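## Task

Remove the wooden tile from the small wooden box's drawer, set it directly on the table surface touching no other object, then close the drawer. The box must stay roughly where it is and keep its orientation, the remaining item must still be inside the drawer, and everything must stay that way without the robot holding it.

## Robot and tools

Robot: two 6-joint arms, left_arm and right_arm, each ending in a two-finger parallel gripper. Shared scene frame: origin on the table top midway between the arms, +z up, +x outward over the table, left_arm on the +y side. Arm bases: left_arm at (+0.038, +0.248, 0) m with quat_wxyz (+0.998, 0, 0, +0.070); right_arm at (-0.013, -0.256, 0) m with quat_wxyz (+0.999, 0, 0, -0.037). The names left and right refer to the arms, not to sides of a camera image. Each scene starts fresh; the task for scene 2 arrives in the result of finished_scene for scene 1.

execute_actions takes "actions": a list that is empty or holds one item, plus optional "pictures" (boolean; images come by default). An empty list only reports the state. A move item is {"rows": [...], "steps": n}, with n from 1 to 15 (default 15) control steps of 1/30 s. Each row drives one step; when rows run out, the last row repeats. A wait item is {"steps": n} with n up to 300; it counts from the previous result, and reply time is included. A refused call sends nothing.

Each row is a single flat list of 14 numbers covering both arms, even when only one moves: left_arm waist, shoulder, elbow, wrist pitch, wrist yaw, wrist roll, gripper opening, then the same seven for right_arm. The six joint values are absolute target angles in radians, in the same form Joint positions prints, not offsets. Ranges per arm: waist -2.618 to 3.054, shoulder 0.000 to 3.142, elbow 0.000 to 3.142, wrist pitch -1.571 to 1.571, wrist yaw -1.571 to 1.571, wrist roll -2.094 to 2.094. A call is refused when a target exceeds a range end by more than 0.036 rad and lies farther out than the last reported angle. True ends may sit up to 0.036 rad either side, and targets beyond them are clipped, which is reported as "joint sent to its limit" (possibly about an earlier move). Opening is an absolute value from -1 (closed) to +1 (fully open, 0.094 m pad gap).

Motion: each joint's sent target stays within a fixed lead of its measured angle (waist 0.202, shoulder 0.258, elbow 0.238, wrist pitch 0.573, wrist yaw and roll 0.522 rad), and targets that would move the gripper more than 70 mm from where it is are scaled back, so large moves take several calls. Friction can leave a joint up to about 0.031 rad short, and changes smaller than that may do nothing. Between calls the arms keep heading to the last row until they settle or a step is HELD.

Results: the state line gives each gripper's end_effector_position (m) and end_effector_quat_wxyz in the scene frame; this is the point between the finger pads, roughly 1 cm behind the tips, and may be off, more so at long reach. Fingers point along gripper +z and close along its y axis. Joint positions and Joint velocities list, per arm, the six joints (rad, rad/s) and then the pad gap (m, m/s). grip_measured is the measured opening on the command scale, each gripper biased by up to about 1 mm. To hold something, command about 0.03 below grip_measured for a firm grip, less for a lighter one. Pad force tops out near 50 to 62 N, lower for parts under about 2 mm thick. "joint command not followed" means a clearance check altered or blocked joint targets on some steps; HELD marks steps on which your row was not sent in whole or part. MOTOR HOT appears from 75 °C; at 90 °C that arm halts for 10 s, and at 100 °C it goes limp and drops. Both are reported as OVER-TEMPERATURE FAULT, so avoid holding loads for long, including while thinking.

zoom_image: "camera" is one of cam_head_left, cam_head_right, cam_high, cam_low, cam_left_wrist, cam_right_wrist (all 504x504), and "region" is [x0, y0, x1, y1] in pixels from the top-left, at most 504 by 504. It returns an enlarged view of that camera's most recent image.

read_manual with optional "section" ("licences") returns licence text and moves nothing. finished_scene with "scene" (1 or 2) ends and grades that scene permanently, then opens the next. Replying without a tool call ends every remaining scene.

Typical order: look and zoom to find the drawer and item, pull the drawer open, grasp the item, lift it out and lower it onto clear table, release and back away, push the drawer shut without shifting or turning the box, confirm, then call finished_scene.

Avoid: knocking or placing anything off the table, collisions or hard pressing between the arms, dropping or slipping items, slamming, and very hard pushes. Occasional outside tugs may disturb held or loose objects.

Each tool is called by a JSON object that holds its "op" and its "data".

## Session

{"op": "execute_actions", "data": {"actions": []}}

Scene clock: 0.00 s of 6000.00 s.
left_arm: end_effector_position=(+0.1944, +0.0694, +0.1023) grip_measured=+1.000 end_effector_quat_wxyz=(+0.014, -0.216, +0.965, -0.150) | right_arm: end_effector_position=(+0.4756, -0.5250, +0.1743) grip_measured=+1.000 end_effector_quat_wxyz=(+0.679, -0.173, +0.665, -0.257)
Joint positions: left_arm=[-0.882  1.185  0.864 -0.985  0.148 -1.202  0.094] | right_arm=[-0.592  2.107  1.07   1.1   -0.559 -0.583  0.094]
Joint velocities: left_arm=[-0.002  0.002 -0.022  0.007 -0.037 -0.037  0.   ] | right_arm=[-0.002 -0.007 -0.002  0.022 -0.007  0.007  0.   ]

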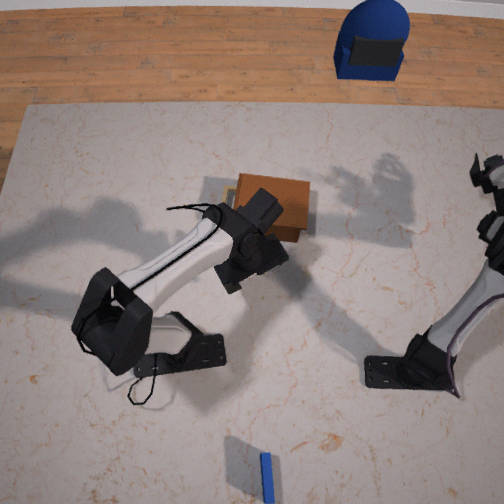

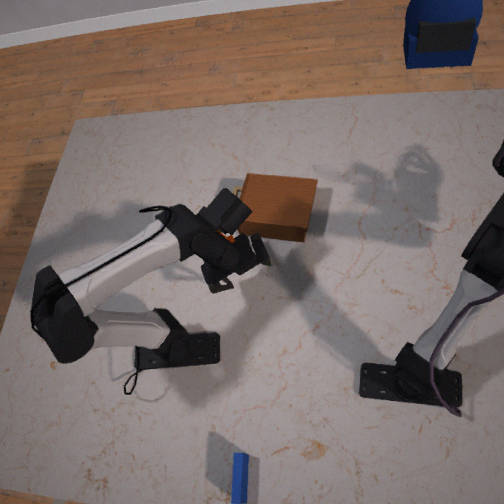

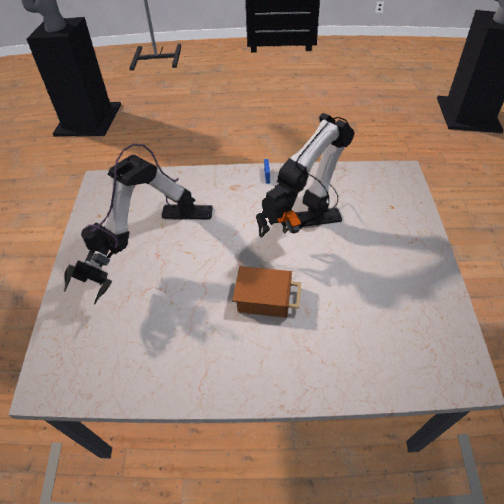

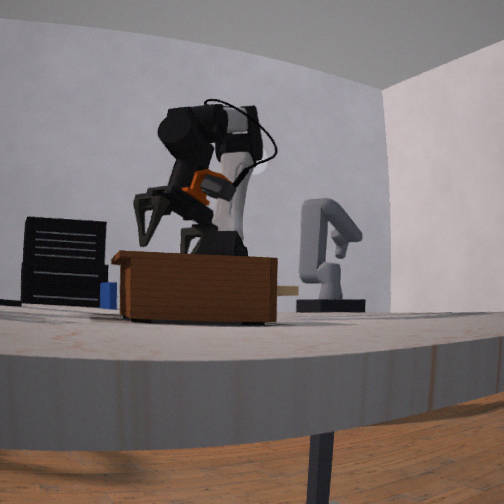

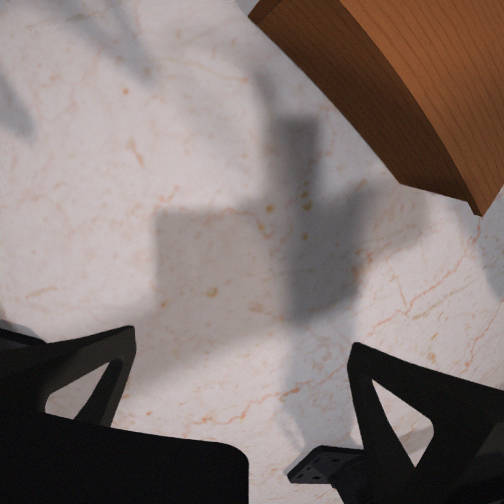

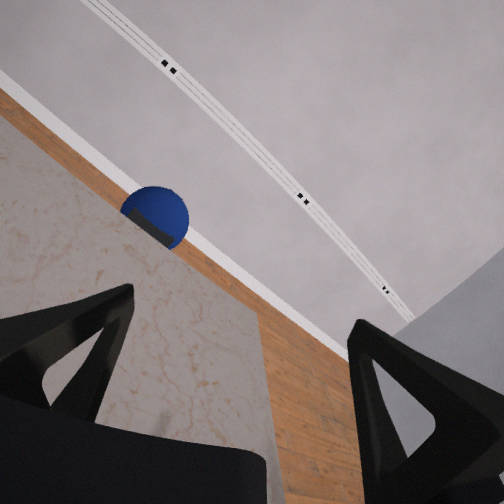

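{"op": "execute_actions", "data": {"actions": [{"rows":[[-0.3,1.5,1.4,-1.3,0,-0.15,-0.3,0,1.9,1.87,-0.6,0,0.6,-1]]}], "pictures": false}}

{"op": "execute_actions", "data": {"actions": [{"steps":25}], "pictures": false}}

{"op": "execute_actions", "data": {"actions": [{"rows":[[-0.42,1.97,1.75,-1.31,0,-0.15,-0.3,0.58,2.06,1.87,-1.19,0,0.6,-1]]}], "pictures": false}}

{"op": "execute_actions", "data": {"actions": [{"steps":20}]}}

Scene clock: 16.03 s of 6000.00 s.
left_arm: end_effector_position=(+0.3317, +0.2016, +0.1653) grip_measured=-0.298 end_effector_quat_wxyz=(+0.088, -0.037, +0.995, -0.021) | right_arm: end_effector_position=(+0.5810, -0.2783, +0.3848) grip_measured=-0.988 end_effector_quat_wxyz=(+0.648, +0.148, +0.734, +0.137)
Joint positions: left_arm=[-0.29   1.506  1.386 -1.271  0.008 -0.226  0.033] | right_arm=[ 0.019  1.895  1.859 -0.088 -0.064  0.399  0.001]
Joint velocities: left_arm=[-0.046 -0.012  0.027 -0.212 -0.051  0.418  0.   ] | right_arm=[ 0.725 -0.452  0.554 -2.425  0.081  1.136 -0.   ]
Steps of this call (steps 1 to 90: nothing new was sent; then 12.53 s passed at rest; steps 91 to 105: all 15 steps of this action). Readings (joint positions):
91: left_arm=[-0.858 1.218 0.899 -1.042 0.143 -1.130] | right_arm=[-0.581 2.094 1.084 1.055 -0.517 -0.541]
92: left_arm=[-0.796 1.294 0.974 -1.123 0.124 -1.032] | right_arm=[-0.559 2.078 1.117 0.963 -0.448 -0.478]
94: left_arm=[-0.661 1.442 1.127 -1.181 0.087 -0.838] | right_arm=[-0.489 2.031 1.209 0.798 -0.331 -0.347]
98: left_arm=[-0.410 1.518 1.336 -1.209 0.049 -0.491] | right_arm=[-0.306 1.948 1.450 0.489 -0.173 -0.064]
105: the state above

Scene clock: 16.87 s of 6000.00 s.
left_arm: end_effector_position=(+0.3254, +0.2021, +0.1642) grip_measured=-0.298 end_effector_quat_wxyz=(+0.076, -0.001, +0.997, -0.016) | right_arm: end_effector_position=(+0.5371, -0.2960, +0.2894) grip_measured=-0.988 end_effector_quat_wxyz=(+0.459, +0.284, +0.832, +0.124)
Joint positions: left_arm=[-0.292  1.506  1.386 -1.296  0.008 -0.156  0.033] | right_arm=[ 0.001  1.883  1.88  -0.576 -0.007  0.587  0.001]
Joint velocities: left_arm=[ 0.007 -0.007 -0.002  0.007 -0.051  0.037 -0.001] | right_arm=[-0.007 -0.002  0.002 -0.007 -0.051 -0.066  0.001]
Steps of this call (steps 1 to 25: the robot went on to your last target). Readings (joint positions):
1: left_arm=[-0.291 1.506 1.386 -1.276 0.008 -0.212] | right_arm=[0.038 1.881 1.872 -0.158 -0.062 0.431]
2: left_arm=[-0.292 1.506 1.386 -1.281 0.008 -0.200] | right_arm=[0.044 1.871 1.878 -0.217 -0.059 0.456]
4: left_arm=[-0.292 1.506 1.386 -1.287 0.008 -0.184] | right_arm=[0.036 1.867 1.880 -0.317 -0.047 0.498]
8: left_arm=[-0.292 1.506 1.386 -1.293 0.008 -0.167] | right_arm=[0.005 1.879 1.880 -0.479 -0.021 0.551]
25: the state above

Scene clock: 17.37 s of 6000.00 s.
left_arm: end_effector_position=(+0.4052, +0.1403, +0.1039) grip_measured=-0.298 end_effector_quat_wxyz=(+0.006, +0.065, +0.998, -0.001) | right_arm: end_effector_position=(+0.4372, -0.0821, +0.1465) grip_measured=-0.988 end_effector_quat_wxyz=(+0.176, +0.106, +0.975, +0.088)
Joint positions: left_arm=[-0.424  1.991  1.732 -1.3   -0.    -0.154  0.033] | right_arm=[ 0.446  2.031  1.883 -1.027  0.005  0.587  0.001]
Joint velocities: left_arm=[ 0.007 -0.076  0.002  0.007  0.037  0.037 -0.001] | right_arm=[ 1.316  0.129  0.002 -0.74   0.007  0.095 -0.001]
Steps of this call (steps 1 to 15: all 15 steps of this action). Readings (joint positions):
1: left_arm=[-0.304 1.536 1.420 -1.326 0.002 -0.156] | right_arm=[0.006 1.886 1.881 -0.593 -0.003 0.587]
2: left_arm=[-0.330 1.596 1.496 -1.353 -0.002 -0.156] | right_arm=[0.017 1.888 1.883 -0.623 0.001 0.587]
4: left_arm=[-0.384 1.742 1.642 -1.337 -0.002 -0.155] | right_arm=[0.056 1.904 1.883 -0.691 0.002 0.587]
8: left_arm=[-0.424 1.959 1.732 -1.285 -0.000 -0.154] | right_arm=[0.166 1.956 1.883 -0.829 0.003 0.587]
15: the state above

Scene clock: 18.03 s of 6000.00 s.
left_arm: end_effector_position=(+0.4041, +0.1407, +0.1050) grip_measured=-0.298 end_effector_quat_wxyz=(+0.005, +0.065, +0.998, -0.001) | right_arm: end_effector_position=(+0.3793, -0.0377, +0.1303) grip_measured=-0.988 end_effector_quat_wxyz=(+0.101, +0.041, +0.992, +0.064)
Joint positions: left_arm=[-0.424  1.988  1.732 -1.305 -0.    -0.154  0.033] | right_arm=[ 0.581  2.042  1.883 -1.173 -0.004  0.589  0.001]
Joint velocities: left_arm=[-0.022 -0.002  0.032 -0.051  0.022  0.007 -0.002] | right_arm=[-0.022 -0.002  0.027 -0.022 -0.095 -0.066 -0.   ]
Steps of this call (steps 1 to 20: the robot went on to your last target). Readings (joint positions):
1: left_arm=[-0.424 1.989 1.732 -1.301 -0.000 -0.154] | right_arm=[0.493 2.036 1.883 -1.051 0.005 0.588]
2: left_arm=[-0.424 1.988 1.732 -1.302 -0.000 -0.154] | right_arm=[0.537 2.039 1.883 -1.074 0.003 0.588]
4: left_arm=[-0.424 1.988 1.732 -1.303 -0.000 -0.154] | right_arm=[0.600 2.042 1.883 -1.110 -0.006 0.588]
8: left_arm=[-0.424 1.988 1.732 -1.304 -0.000 -0.154] | right_arm=[0.608 2.042 1.883 -1.150 -0.011 0.588]
20: the state above

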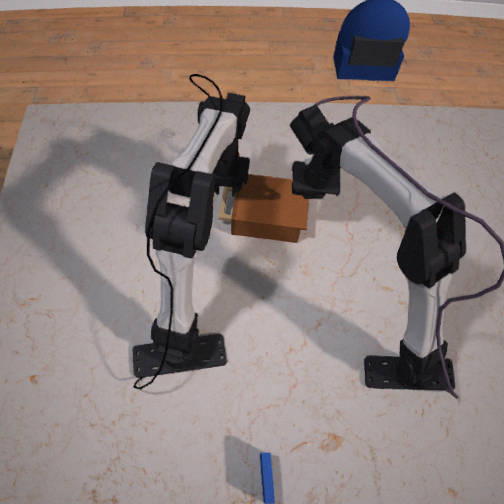

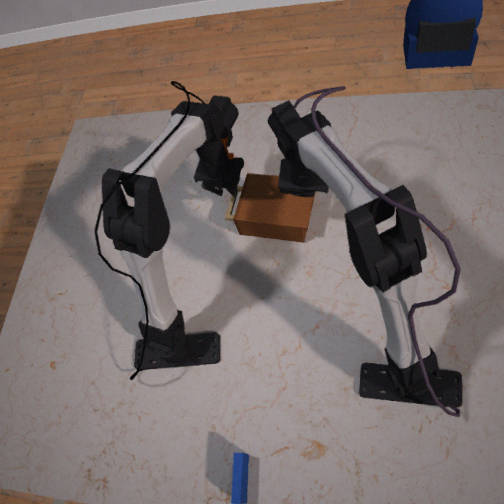

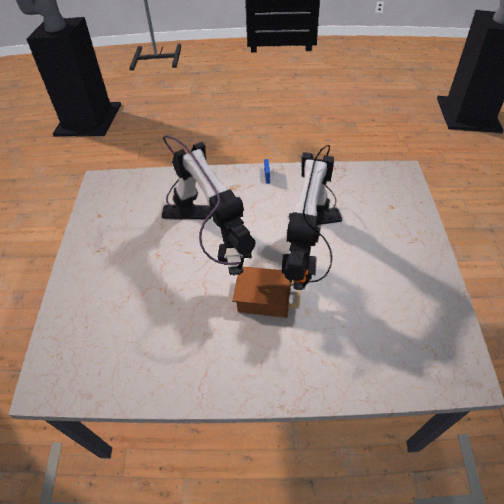

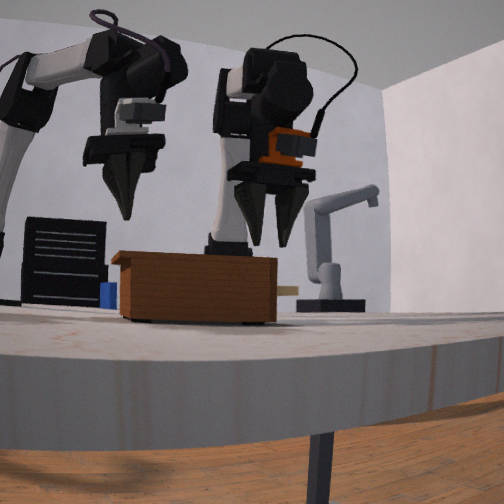

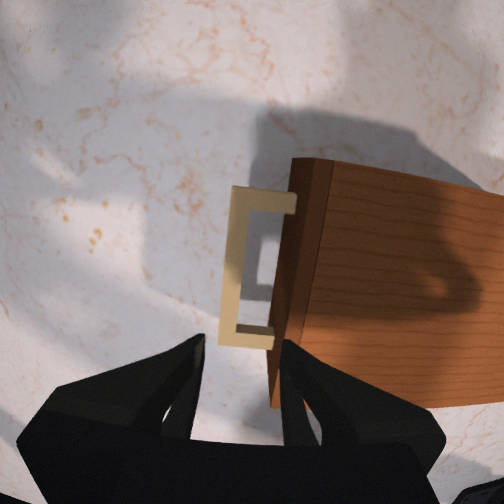

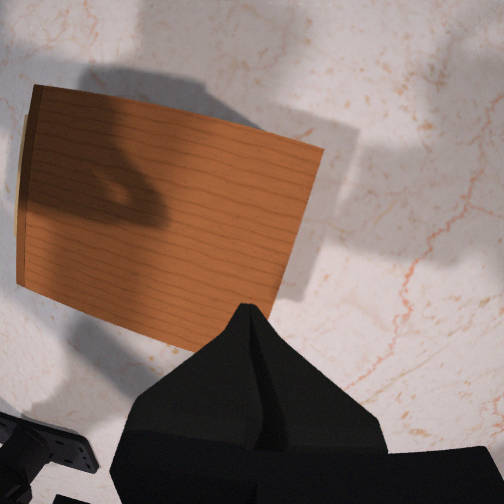

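{"op": "execute_actions", "data": {"actions": [{"rows":[[-0.385,2.0,1.69,-1.27,0,-0.08,-0.35,0.63,2.12,1.87,-1.1,0,0.7,-1]],"steps":10}], "pictures": false}}

{"op": "execute_actions", "data": {"actions": [{"rows":[[-0.385,2.03,1.605,-1.165,0,-0.08,-0.35,0.63,2.18,1.87,-1.04,0,0.7,-1]]}]}}

Scene clock: 28.00 s of 6000.00 s.
left_arm: end_effector_position=(+0.4075, +0.1541, +0.0997) grip_measured=-0.348 end_effector_quat_wxyz=(+0.005, +0.077, +0.997, -0.001) | right_arm: end_effector_position=(+0.3812, -0.0114, +0.1063) grip_measured=-0.988 end_effector_quat_wxyz=(+0.097, +0.061, +0.991, +0.069)
Joint positions: left_arm=[-0.387  1.988  1.711 -1.284 -0.    -0.093  0.031] | right_arm=[ 0.63   2.105  1.883 -1.111 -0.     0.677  0.001]
Joint velocities: left_arm=[ 0.007 -0.022  0.007  0.037 -0.022  0.037 -0.   ] | right_arm=[ 0.017  0.017 -0.022  0.066  0.007  0.095  0.   ]
Steps of this call (steps 1 to 15: the robot went on to your last target; steps 16 to 90: nothing new was sent; then 6.63 s passed at rest; steps 91 to 100: all 10 steps of this action). Readings (joint positions):
91: left_arm=[-0.422 1.988 1.729 -1.302 -0.000 -0.144] | right_arm=[0.585 2.046 1.883 -1.169 -0.002 0.603]
92: left_arm=[-0.417 1.988 1.725 -1.297 -0.000 -0.132] | right_arm=[0.590 2.052 1.883 -1.156 -0.001 0.620]
94: left_arm=[-0.402 1.988 1.715 -1.290 -0.000 -0.115] | right_arm=[0.608 2.073 1.883 -1.133 -0.000 0.645]
98: left_arm=[-0.387 1.988 1.711 -1.286 -0.000 -0.098] | right_arm=[0.630 2.104 1.883 -1.115 -0.000 0.671]
100: the state above

Scene clock: 28.50 s of 6000.00 s.
left_arm: end_effector_position=(+0.4063, +0.1544, +0.0598) grip_measured=-0.348 end_effector_quat_wxyz=(-0.012, +0.081, +0.997, +0.002) | right_arm: end_effector_position=(+0.3942, -0.0033, +0.0876) grip_measured=-0.988 end_effector_quat_wxyz=(+0.103, +0.066, +0.990, +0.074)
Joint positions: left_arm=[-0.387  2.034  1.618 -1.179 -0.    -0.085  0.031] | right_arm=[ 0.63   2.155  1.883 -1.044 -0.001  0.688  0.001]
Joint velocities: left_arm=[-0.027 -0.017  0.007  0.022 -0.037 -0.007 -0.001] | right_arm=[-0.007 -0.007  0.012  0.037 -0.007  0.081  0.   ]
Steps of this call (steps 1 to 15: all 15 steps of this action). Readings (joint positions):
1: left_arm=[-0.387 1.989 1.698 -1.268 -0.000 -0.092] | right_arm=[0.630 2.108 1.883 -1.105 -0.000 0.680]
2: left_arm=[-0.387 1.989 1.680 -1.245 -0.000 -0.090] | right_arm=[0.630 2.113 1.883 -1.091 -0.000 0.682]
4: left_arm=[-0.387 2.006 1.644 -1.219 -0.000 -0.088] | right_arm=[0.630 2.132 1.883 -1.070 -0.000 0.684]
8: left_arm=[-0.387 2.034 1.618 -1.197 -0.000 -0.086] | right_arm=[0.630 2.155 1.883 -1.056 -0.001 0.687]
15: the state above

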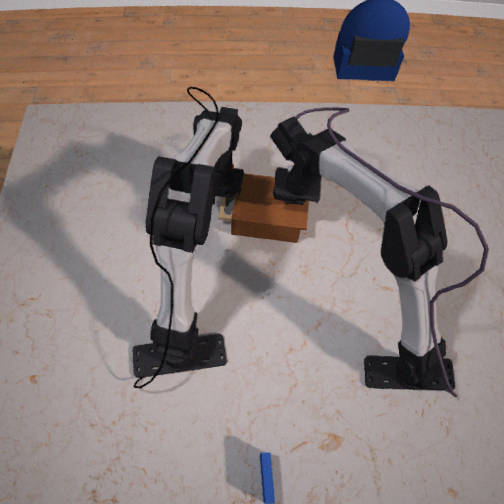

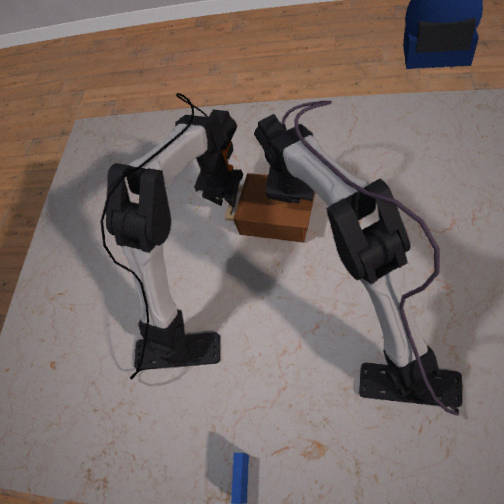

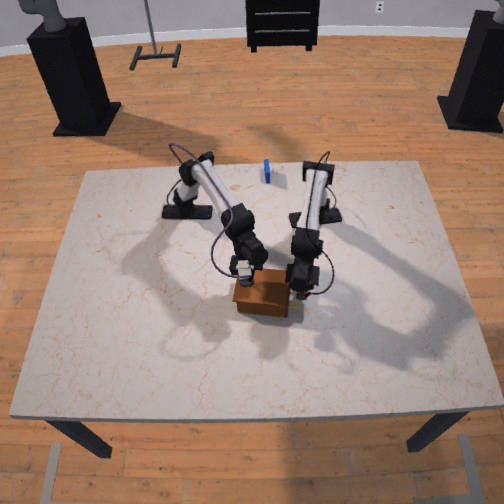

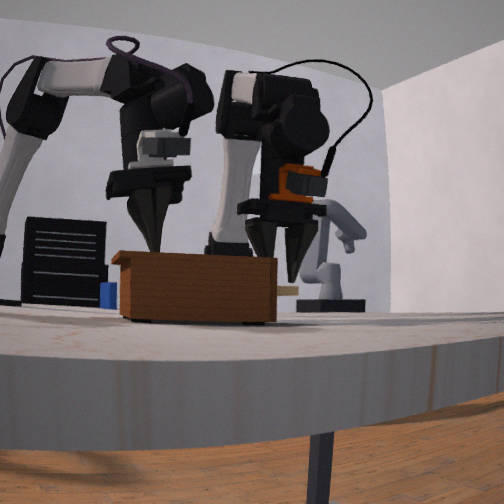

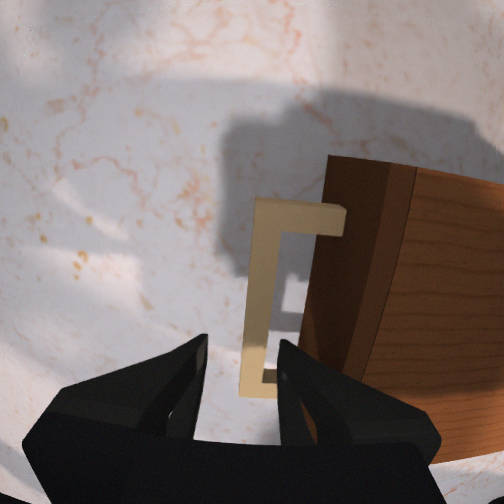

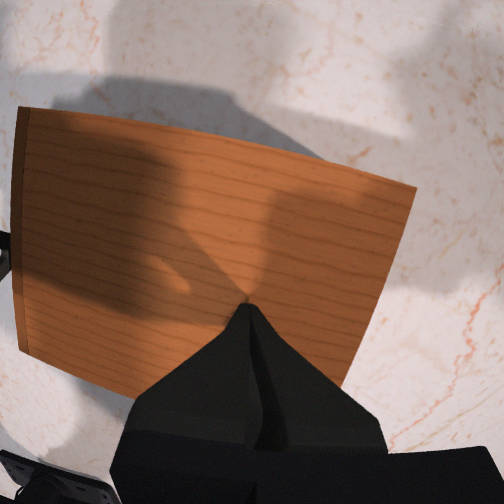

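{"op": "execute_actions", "data": {"actions": [{"rows":[[-0.385,2.04,1.61,-1.12,0,-0.05,-0.25,0.62,2.22,1.83,-1.1,0,0.7,-1]],"steps":8}], "pictures": false}}

{"op": "execute_actions", "data": {"actions": [{"rows":[[-0.385,2.085,1.57,-1.07,0,-0.05,-0.25,0.62,2.26,1.8,-1.13,0,0.7,-1]]}], "pictures": false}}

{"op": "execute_actions", "data": {"actions": [{"rows":[[-0.33,2.085,1.57,-1.07,-0.08,-0.02,-0.25,0.62,2.26,1.8,-1.13,0,0.7,-1]]}]}}

Scene clock: 46.40 s of 6000.00 s.
left_arm: end_effector_position=(+0.4161, +0.1520, +0.0597) grip_measured=-0.252 end_effector_quat_wxyz=(+0.008, +0.094, +0.996, -0.001) | right_arm: end_effector_position=(+0.3937, -0.0036, +0.0855) grip_measured=-0.989 end_effector_quat_wxyz=(+0.101, +0.066, +0.990, +0.073)
Joint positions: left_arm=[-0.387  2.034  1.618 -1.138 -0.    -0.06   0.035] | right_arm=[ 0.63   2.158  1.881 -1.043 -0.001  0.689  0.001]
Joint velocities: left_arm=[ 0.007 -0.007 -0.002  0.007  0.007  0.022 -0.   ] | right_arm=[-0.012 -0.002  0.002 -0.051 -0.051 -0.081  0.   ]
Steps of this call (steps 1 to 15: the robot went on to your last target; steps 16 to 90: nothing new was sent; then 14.63 s passed at rest; steps 91 to 98: all 8 steps of this action). Readings (joint positions):
91: left_arm=[-0.387 2.034 1.618 -1.172 -0.000 -0.081] | right_arm=[0.630 2.158 1.881 -1.043 -0.001 0.688]
92: left_arm=[-0.387 2.034 1.618 -1.164 -0.000 -0.076] | right_arm=[0.630 2.158 1.881 -1.043 -0.001 0.689]
94: left_arm=[-0.387 2.034 1.618 -1.151 -0.000 -0.068] | right_arm=[0.630 2.158 1.881 -1.043 -0.001 0.689]
98: the state above

Scene clock: 46.90 s of 6000.00 s.
left_arm: end_effector_position=(+0.4166, +0.1523, +0.0343) grip_measured=-0.252 end_effector_quat_wxyz=(-0.005, +0.096, +0.995, +0.001) | right_arm: end_effector_position=(+0.3932, -0.0039, +0.0840) grip_measured=-0.989 end_effector_quat_wxyz=(+0.099, +0.066, +0.990, +0.072)
Joint positions: left_arm=[-0.386  2.082  1.587 -1.086 -0.001 -0.056  0.035] | right_arm=[ 0.63   2.16   1.879 -1.044 -0.001  0.689  0.001]
Joint velocities: left_arm=[ 0.007 -0.007 -0.007 -0.022 -0.022  0.022  0.001] | right_arm=[ 0.017  0.022 -0.007 -0.007 -0.066  0.022 -0.001]
Steps of this call (steps 1 to 15: all 15 steps of this action). Readings (joint positions):
1: left_arm=[-0.387 2.036 1.615 -1.131 -0.000 -0.060] | right_arm=[0.630 2.160 1.879 -1.044 -0.001 0.689]
2: left_arm=[-0.387 2.041 1.611 -1.120 -0.000 -0.058] | right_arm=[0.630 2.160 1.879 -1.044 -0.001 0.689]
4: left_arm=[-0.387 2.058 1.602 -1.103 -0.000 -0.057] | right_arm=[0.630 2.160 1.879 -1.044 -0.001 0.689]
8: left_arm=[-0.387 2.082 1.587 -1.091 -0.001 -0.056] | right_arm=[0.630 2.160 1.879 -1.044 -0.001 0.689]
15: the state above

Scene clock: 47.40 s of 6000.00 s.
left_arm: end_effector_position=(+0.4194, +0.1616, +0.0343) grip_measured=-0.251 end_effector_quat_wxyz=(-0.004, +0.096, +0.995, -0.000) | right_arm: end_effector_position=(+0.3932, -0.0039, +0.0840) grip_measured=-0.989 end_effector_quat_wxyz=(+0.099, +0.066, +0.990, +0.072)
Joint positions: left_arm=[-0.36   2.082  1.587 -1.084  0.002 -0.03   0.035] | right_arm=[ 0.63   2.16   1.879 -1.044 -0.001  0.689  0.001]
Joint velocities: left_arm=[-0.012 -0.007  0.007 -0.125 -0.051  0.037 -0.   ] | right_arm=[ 0.002  0.002 -0.022 -0.051  0.022  0.037  0.   ]
Steps of this call (steps 1 to 15: all 15 steps of this action). Readings (joint positions):
1: left_arm=[-0.383 2.082 1.587 -1.086 -0.008 -0.051] | right_arm=[0.630 2.160 1.879 -1.044 -0.001 0.689]
2: left_arm=[-0.376 2.082 1.587 -1.085 -0.018 -0.045] | right_arm=[0.630 2.160 1.879 -1.044 -0.001 0.689]
4: left_arm=[-0.362 2.082 1.587 -1.084 -0.002 -0.040] | right_arm=[0.630 2.160 1.879 -1.044 -0.001 0.689]
8: left_arm=[-0.360 2.082 1.587 -1.084 0.002 -0.033] | right_arm=[0.630 2.160 1.879 -1.044 -0.001 0.689]
15: the state above

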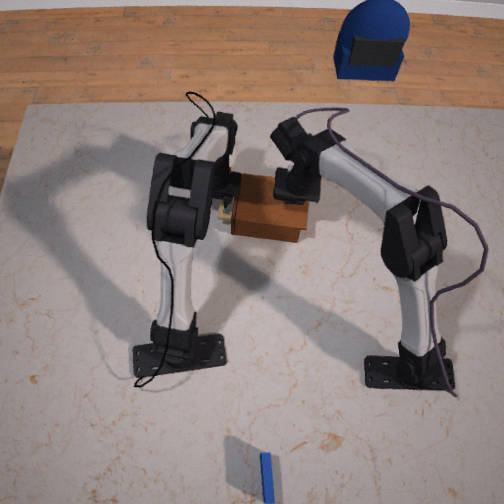

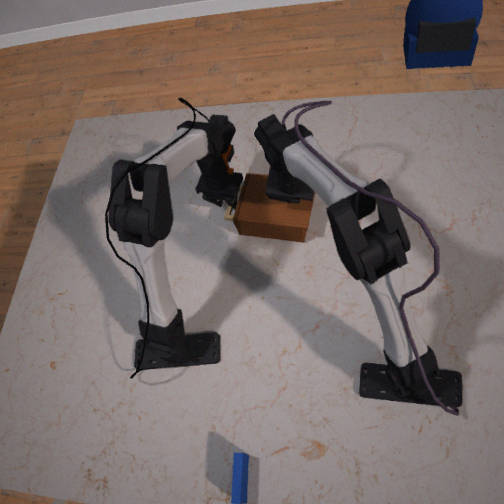

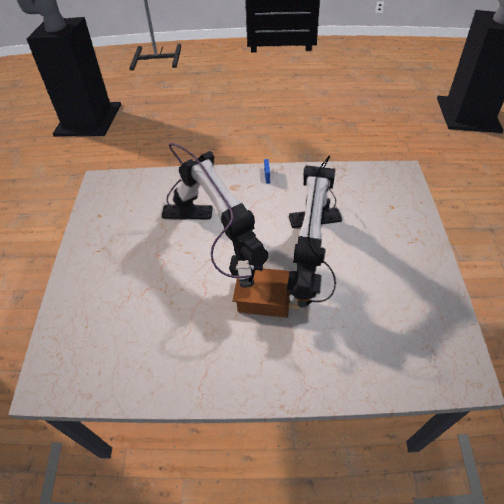

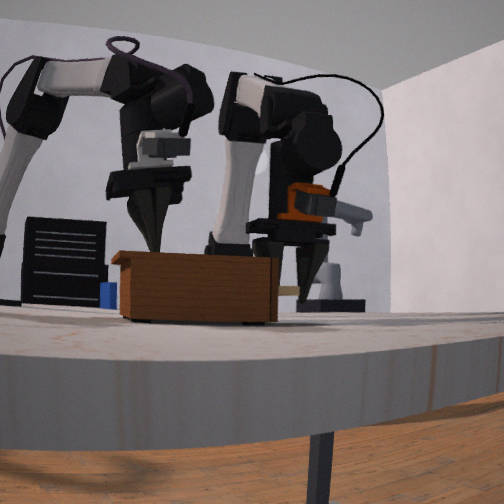

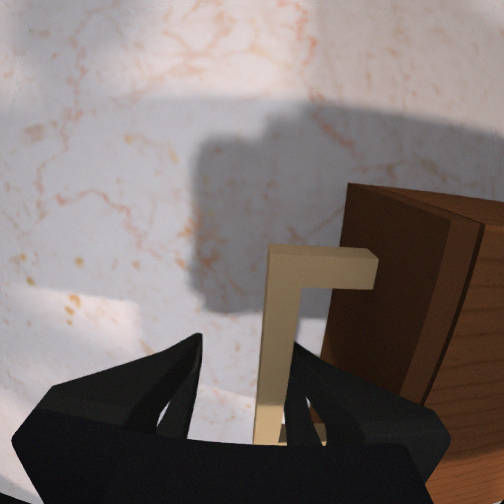

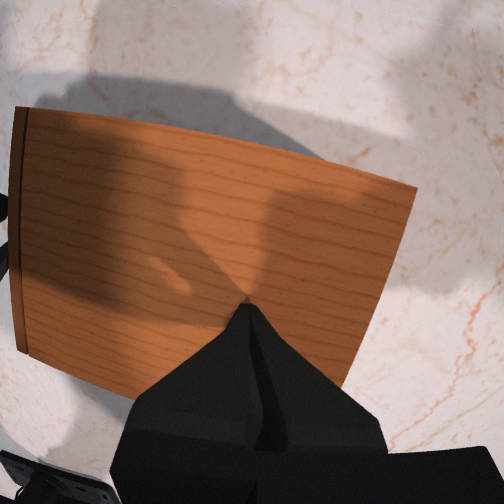

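{"op": "execute_actions", "data": {"actions": [{"rows":[[-0.28,2.085,1.58,-1.07,-0.12,0.02,-0.25,0.62,2.26,1.8,-1.13,0,0.7,-1]],"steps":10}], "pictures": false}}

{"op": "execute_actions", "data": {"actions": [{"rows":[[-0.23,2.085,1.58,-1.07,-0.12,0.07,-0.25,0.62,2.26,1.8,-1.13,0,0.7,-1]],"steps":10}], "pictures": false}}

{"op": "execute_actions", "data": {"actions": [{"rows":[[-0.17,2.085,1.58,-1.06,-0.1,0.13,-0.25,0.62,2.26,1.8,-1.13,0,0.7,-1]]}]}}

Scene clock: 55.13 s of 6000.00 s.
left_arm: end_effector_position=(+0.4219, +0.1780, +0.0343) grip_measured=-0.251 end_effector_quat_wxyz=(-0.006, +0.092, +0.996, -0.002) | right_arm: end_effector_position=(+0.3932, -0.0039, +0.0840) grip_measured=-0.989 end_effector_quat_wxyz=(+0.099, +0.066, +0.990, +0.072)
Joint positions: left_arm=[-0.317  2.082  1.587 -1.087  0.005  0.006  0.035] | right_arm=[ 0.63   2.16   1.879 -1.044 -0.001  0.689  0.001]
Joint velocities: left_arm=[-0.012 -0.002 -0.007 -0.022 -0.051 -0.037  0.   ] | right_arm=[-0.017 -0.022 -0.002 -0.007  0.007 -0.007 -0.001]
Steps of this call (steps 1 to 15: the robot went on to your last target; steps 16 to 90: nothing new was sent; then 4.40 s passed at rest; steps 91 to 100: all 10 steps of this action). Readings (joint positions):
91: left_arm=[-0.357 2.082 1.587 -1.084 0.003 -0.024] | right_arm=[0.630 2.160 1.879 -1.044 -0.001 0.689]
92: left_arm=[-0.352 2.082 1.587 -1.084 0.006 -0.016] | right_arm=[0.630 2.160 1.879 -1.044 -0.001 0.689]
94: left_arm=[-0.338 2.082 1.587 -1.085 0.007 -0.006] | right_arm=[0.630 2.160 1.879 -1.044 -0.001 0.689]
98: left_arm=[-0.317 2.082 1.587 -1.087 0.006 0.003] | right_arm=[0.630 2.160 1.879 -1.044 -0.001 0.689]
100: the state above

Scene clock: 55.47 s of 6000.00 s.
left_arm: end_effector_position=(+0.4256, +0.2038, +0.0343) grip_measured=-0.251 end_effector_quat_wxyz=(-0.006, +0.086, +0.996, +0.006) | right_arm: end_effector_position=(+0.3932, -0.0039, +0.0840) grip_measured=-0.989 end_effector_quat_wxyz=(+0.099, +0.066, +0.990, +0.072)
Joint positions: left_arm=[-0.257  2.082  1.587 -1.088 -0.011  0.055  0.035] | right_arm=[ 0.63   2.16   1.879 -1.044 -0.001  0.689  0.001]
Joint velocities: left_arm=[-0.012  0.017 -0.002 -0.066 -0.095 -0.037 -0.   ] | right_arm=[ 0.002 -0.002 -0.017 -0.007  0.007  0.007 -0.001]
Steps of this call (steps 1 to 10: all 10 steps of this action). Readings (joint positions):
1: left_arm=[-0.313 2.082 1.587 -1.087 0.006 0.014] | right_arm=[0.630 2.160 1.879 -1.044 -0.001 0.689]
2: left_arm=[-0.307 2.082 1.587 -1.087 0.007 0.024] | right_arm=[0.630 2.160 1.879 -1.044 -0.001 0.689]
4: left_arm=[-0.287 2.082 1.587 -1.087 0.006 0.037] | right_arm=[0.630 2.160 1.879 -1.044 -0.001 0.689]
8: left_arm=[-0.259 2.082 1.587 -1.088 -0.007 0.052] | right_arm=[0.630 2.160 1.879 -1.044 -0.001 0.689]
10: the state above

Scene clock: 55.97 s of 6000.00 s.
left_arm: end_effector_position=(+0.4299, +0.2317, +0.0343) grip_measured=-0.251 end_effector_quat_wxyz=(-0.002, +0.084, +0.996, +0.009) | right_arm: end_effector_position=(+0.3932, -0.0039, +0.0840) grip_measured=-0.989 end_effector_quat_wxyz=(+0.099, +0.066, +0.990, +0.072)
Joint positions: left_arm=[-0.188  2.082  1.587 -1.079 -0.019  0.12   0.035] | right_arm=[ 0.63   2.16   1.879 -1.044 -0.001  0.689  0.001]
Joint velocities: left_arm=[-0.022 -0.002  0.002 -0.007 -0.037  0.007  0.002] | right_arm=[-0.002  0.007 -0.022  0.051 -0.022 -0.007  0.   ]
Steps of this call (steps 1 to 15: all 15 steps of this action). Readings (joint positions):
1: left_arm=[-0.254 2.082 1.587 -1.087 -0.010 0.065] | right_arm=[0.630 2.160 1.879 -1.044 -0.001 0.689]
2: left_arm=[-0.246 2.082 1.587 -1.086 -0.006 0.077] | right_arm=[0.630 2.160 1.879 -1.044 -0.001 0.689]
4: left_arm=[-0.223 2.082 1.587 -1.084 -0.005 0.093] | right_arm=[0.630 2.160 1.879 -1.044 -0.001 0.689]
8: left_arm=[-0.190 2.082 1.587 -1.080 -0.015 0.110] | right_arm=[0.630 2.160 1.879 -1.044 -0.001 0.689]
15: the state above

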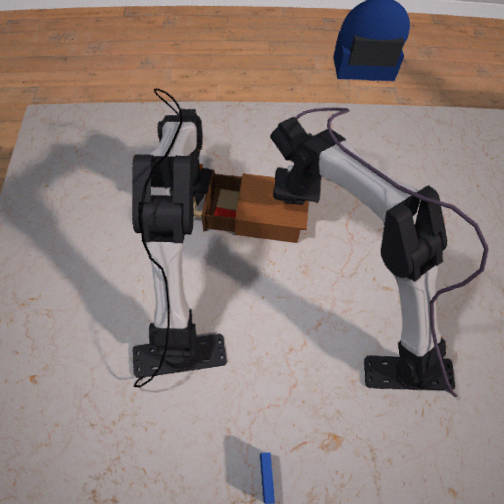

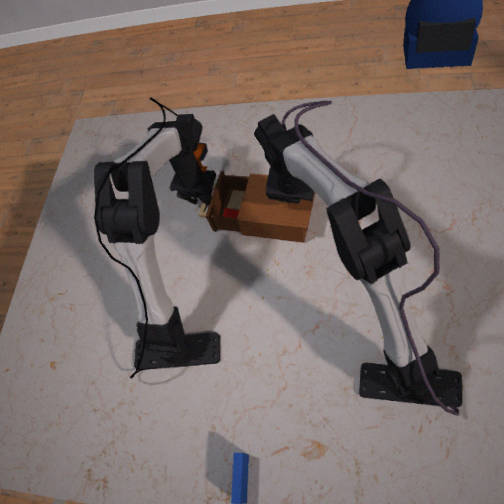

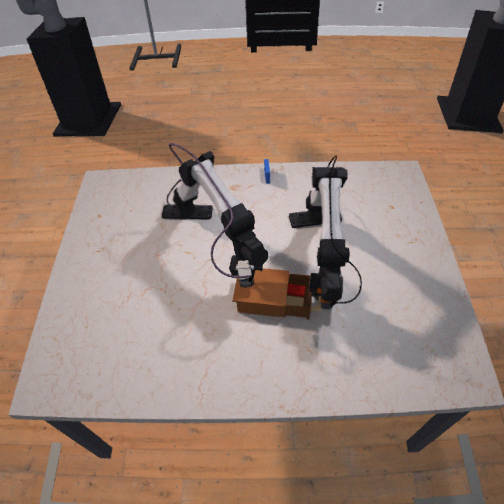

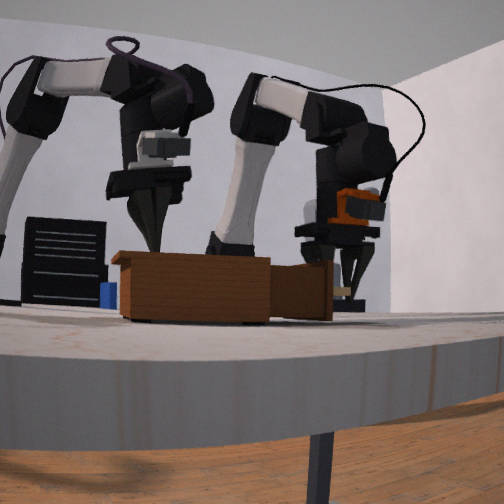

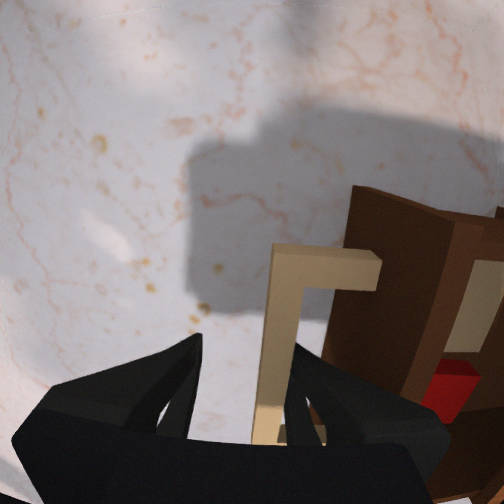

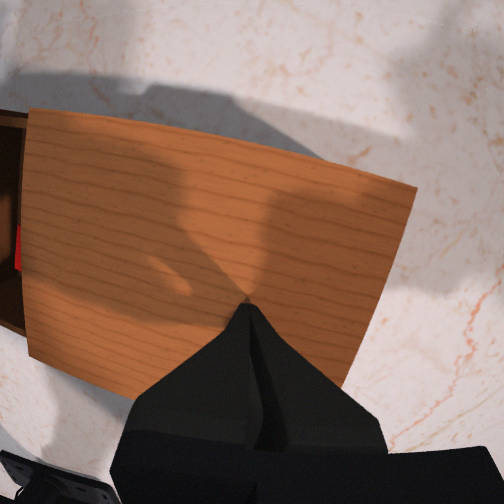

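{"op": "execute_actions", "data": {"actions": [{"rows":[[-0.12,2.085,1.58,-1.045,-0.06,0.18,-0.25,0.62,2.26,1.8,-1.13,0,0.7,-1]],"steps":10}], "pictures": false}}

{"op": "execute_actions", "data": {"actions": [{"rows":[[-0.065,2.085,1.58,-1.03,-0.04,0.23,-0.25,0.62,2.26,1.8,-1.13,0,0.7,-1]]}], "pictures": false}}

{"op": "execute_actions", "data": {"actions": [{"rows":[[-0.09,2.06,1.7,-1.15,0,0.23,-0.25,0.62,2.22,1.83,-1.1,0,0.7,-1]],"steps":10}], "pictures": false}}

{"op": "execute_actions", "data": {"actions": [{"rows":[[-0.09,2.09,1.91,-1.36,0,0.2,-0.25,0.62,2.22,1.83,-1.1,0,0.7,-1]]}], "pictures": false}}

{"op": "execute_actions", "data": {"actions": [{"rows":[[-0.32,2.09,1.91,-1.36,0,-0.02,0.5,0.62,2.22,1.83,-1.1,0,0.7,-1]]}]}}

Scene clock: 70.30 s of 6000.00 s.
left_arm: end_effector_position=(+0.4328, +0.2497, +0.0343) grip_measured=-0.251 end_effector_quat_wxyz=(+0.003, +0.082, +0.997, +0.003) | right_arm: end_effector_position=(+0.3932, -0.0039, +0.0840) grip_measured=-0.989 end_effector_quat_wxyz=(+0.099, +0.066, +0.990, +0.072)
Joint positions: left_arm=[-0.137  2.082  1.587 -1.068 -0.005  0.167  0.035] | right_arm=[ 0.63   2.16   1.879 -1.044 -0.001  0.689  0.001]
Joint velocities: left_arm=[-0.002  0.012 -0.017 -0.007 -0.037 -0.051  0.001] | right_arm=[-0.002 -0.007 -0.002 -0.037  0.007 -0.066 -0.   ]
Steps of this call (steps 1 to 15: the robot went on to your last target; steps 16 to 90: nothing new was sent; then 11.00 s passed at rest; steps 91 to 100: all 10 steps of this action). Readings (joint positions):
91: left_arm=[-0.186 2.082 1.587 -1.078 -0.015 0.129] | right_arm=[0.630 2.160 1.879 -1.044 -0.001 0.689]
92: left_arm=[-0.180 2.082 1.587 -1.077 -0.008 0.138] | right_arm=[0.630 2.160 1.879 -1.044 -0.001 0.689]
94: left_arm=[-0.162 2.082 1.587 -1.074 -0.004 0.150] | right_arm=[0.630 2.160 1.879 -1.044 -0.001 0.689]
98: left_arm=[-0.137 2.082 1.587 -1.069 -0.004 0.164] | right_arm=[0.630 2.160 1.879 -1.044 -0.001 0.689]
100: the state above

Scene clock: 70.80 s of 6000.00 s.
left_arm: end_effector_position=(+0.4365, +0.2736, +0.0343) grip_measured=-0.251 end_effector_quat_wxyz=(+0.013, +0.079, +0.997, +0.002) | right_arm: end_effector_position=(+0.3932, -0.0039, +0.0840) grip_measured=-0.989 end_effector_quat_wxyz=(+0.099, +0.066, +0.990, +0.072)
Joint positions: left_arm=[-0.074  2.082  1.587 -1.05  -0.     0.223  0.035] | right_arm=[ 0.63   2.16   1.879 -1.044 -0.001  0.689  0.001]
Joint velocities: left_arm=[-0.032  0.007 -0.022 -0.022 -0.051  0.007 -0.   ] | right_arm=[-0.017  0.007  0.002 -0.037 -0.051  0.022  0.   ]
Steps of this call (steps 1 to 15: all 15 steps of this action). Readings (joint positions):
1: left_arm=[-0.133 2.082 1.587 -1.067 -0.002 0.176] | right_arm=[0.630 2.160 1.879 -1.044 -0.001 0.689]
2: left_arm=[-0.126 2.082 1.587 -1.066 0.003 0.185] | right_arm=[0.630 2.160 1.879 -1.044 -0.001 0.689]
4: left_arm=[-0.105 2.082 1.587 -1.060 0.005 0.199] | right_arm=[0.630 2.160 1.879 -1.044 -0.001 0.689]
8: left_arm=[-0.075 2.082 1.587 -1.052 0.002 0.214] | right_arm=[0.630 2.160 1.879 -1.044 -0.001 0.689]
15: the state above

Scene clock: 71.13 s of 6000.00 s.
left_arm: end_effector_position=(+0.4450, +0.2709, +0.0619) grip_measured=-0.251 end_effector_quat_wxyz=(+0.024, +0.084, +0.996, +0.003) | right_arm: end_effector_position=(+0.3933, -0.0038, +0.0840) grip_measured=-0.989 end_effector_quat_wxyz=(+0.100, +0.066, +0.990, +0.072)
Joint positions: left_arm=[-0.082  2.07   1.679 -1.131 -0.     0.225  0.035] | right_arm=[ 0.63   2.16   1.879 -1.043 -0.001  0.689  0.001]
Joint velocities: left_arm=[-0.007 -0.007  0.017 -0.168 -0.066  0.007  0.001] | right_arm=[ 0.002 -0.017 -0.017  0.022 -0.007 -0.037 -0.001]
Steps of this call (steps 1 to 10: all 10 steps of this action). Readings (joint positions):
1: left_arm=[-0.076 2.083 1.599 -1.066 -0.000 0.224] | right_arm=[0.630 2.160 1.879 -1.043 -0.001 0.689]
2: left_arm=[-0.076 2.085 1.619 -1.088 -0.000 0.224] | right_arm=[0.630 2.160 1.879 -1.043 -0.001 0.689]
4: left_arm=[-0.079 2.081 1.657 -1.108 -0.000 0.224] | right_arm=[0.630 2.160 1.879 -1.043 -0.001 0.689]
8: left_arm=[-0.082 2.070 1.679 -1.123 -0.000 0.225] | right_arm=[0.630 2.160 1.879 -1.043 -0.001 0.689]
10: the state above

Scene clock: 71.63 s of 6000.00 s.
left_arm: end_effector_position=(+0.4470, +0.2710, +0.1087) grip_measured=-0.251 end_effector_quat_wxyz=(+0.015, +0.074, +0.997, +0.002) | right_arm: end_effector_position=(+0.3933, -0.0038, +0.0840) grip_measured=-0.989 end_effector_quat_wxyz=(+0.100, +0.066, +0.990, +0.072)
Joint positions: left_arm=[-0.082  2.089  1.895 -1.347 -0.     0.206  0.035] | right_arm=[ 0.63   2.16   1.879 -1.043 -0.001  0.689  0.001]
Joint velocities: left_arm=[ 0.007  0.007  0.012 -0.081 -0.022  0.11  -0.001] | right_arm=[ 0.002 -0.012 -0.002 -0.022 -0.037 -0.066  0.   ]
Steps of this call (steps 1 to 15: all 15 steps of this action). Readings (joint positions):
1: left_arm=[-0.082 2.079 1.712 -1.174 -0.000 0.222] | right_arm=[0.630 2.160 1.879 -1.043 -0.001 0.689]
2: left_arm=[-0.082 2.097 1.770 -1.226 -0.000 0.219] | right_arm=[0.630 2.160 1.879 -1.043 -0.001 0.689]
4: left_arm=[-0.082 2.102 1.851 -1.261 -0.000 0.214] | right_arm=[0.630 2.160 1.879 -1.043 -0.001 0.689]
8: left_arm=[-0.082 2.089 1.895 -1.306 -0.000 0.208] | right_arm=[0.630 2.160 1.879 -1.043 -0.001 0.689]
15: the state above

Scene clock: 72.13 s of 6000.00 s.
left_arm: end_effector_position=(+0.4389, +0.1714, +0.1087) grip_measured=+0.498 end_effector_quat_wxyz=(+0.011, +0.090, +0.996, -0.004) | right_arm: end_effector_position=(+0.3933, -0.0038, +0.0840) grip_measured=-0.989 end_effector_quat_wxyz=(+0.100, +0.066, +0.990, +0.072)
Joint positions: left_arm=[-0.325  2.089  1.895 -1.354  0.006 -0.005  0.07 ] | right_arm=[ 0.63   2.16   1.879 -1.043 -0.001  0.689  0.001]
Joint velocities: left_arm=[ 0.149  0.002  0.002 -0.051 -0.037 -0.095 -0.001] | right_arm=[-0.022 -0.007  0.007  0.051  0.022 -0.022  0.   ]
Steps of this call (steps 1 to 15: all 15 steps of this action). Readings (joint positions):
1: left_arm=[-0.095 2.089 1.895 -1.349 -0.006 0.178] | right_arm=[0.630 2.160 1.879 -1.043 -0.001 0.689]
2: left_arm=[-0.120 2.089 1.895 -1.349 -0.013 0.144] | right_arm=[0.630 2.160 1.879 -1.043 -0.001 0.689]
4: left_arm=[-0.208 2.089 1.895 -1.349 -0.015 0.090] | right_arm=[0.630 2.160 1.879 -1.043 -0.001 0.689]
8: left_arm=[-0.355 2.089 1.895 -1.349 0.003 0.030] | right_arm=[0.630 2.160 1.879 -1.043 -0.001 0.689]
15: the state above

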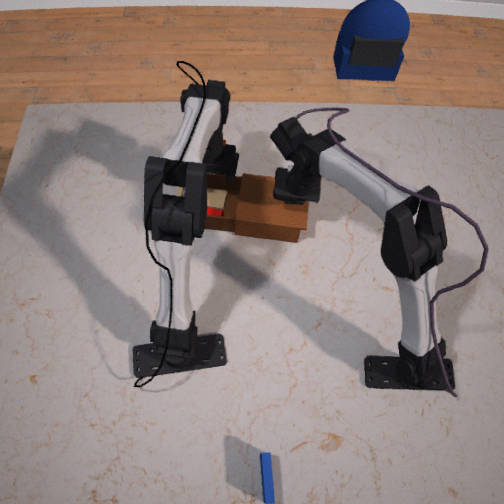

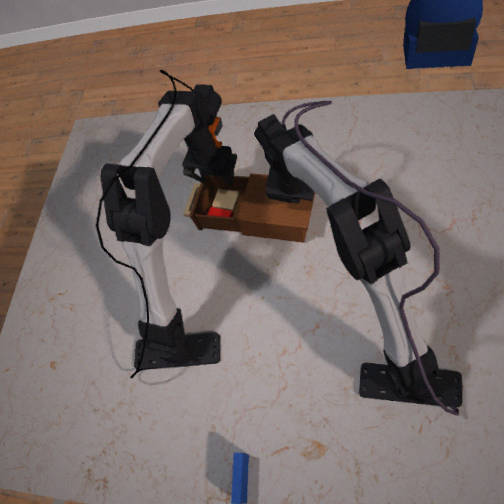

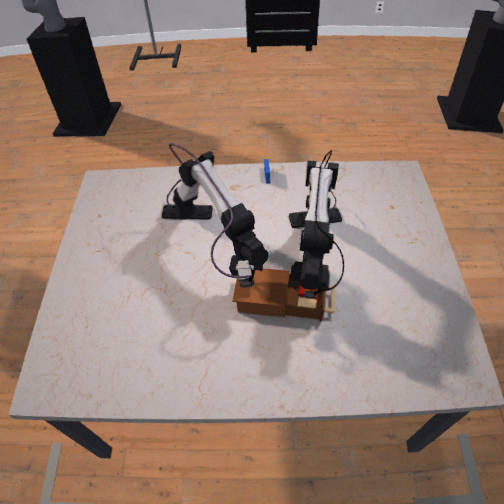

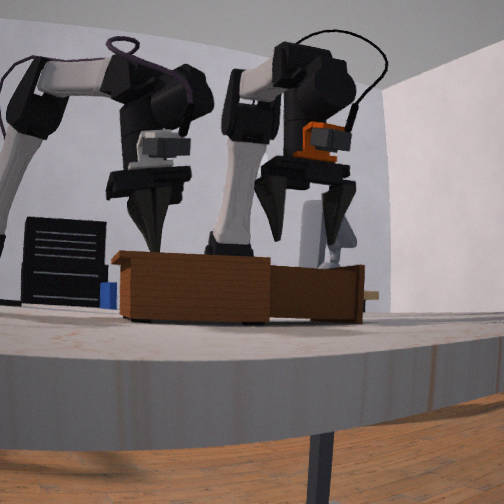

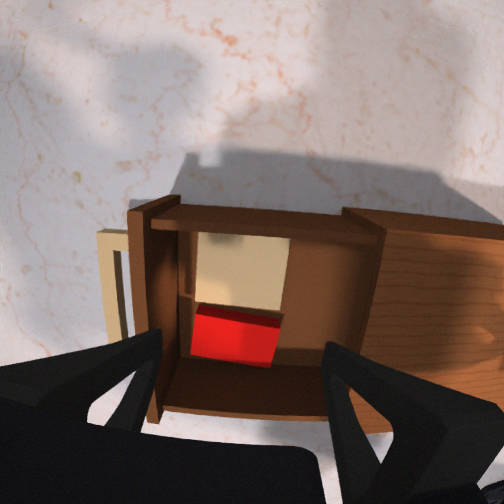

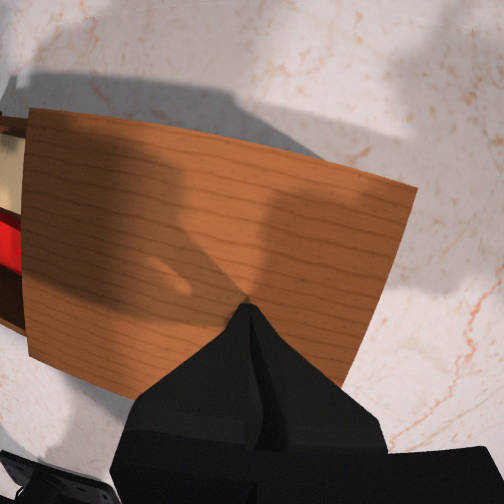

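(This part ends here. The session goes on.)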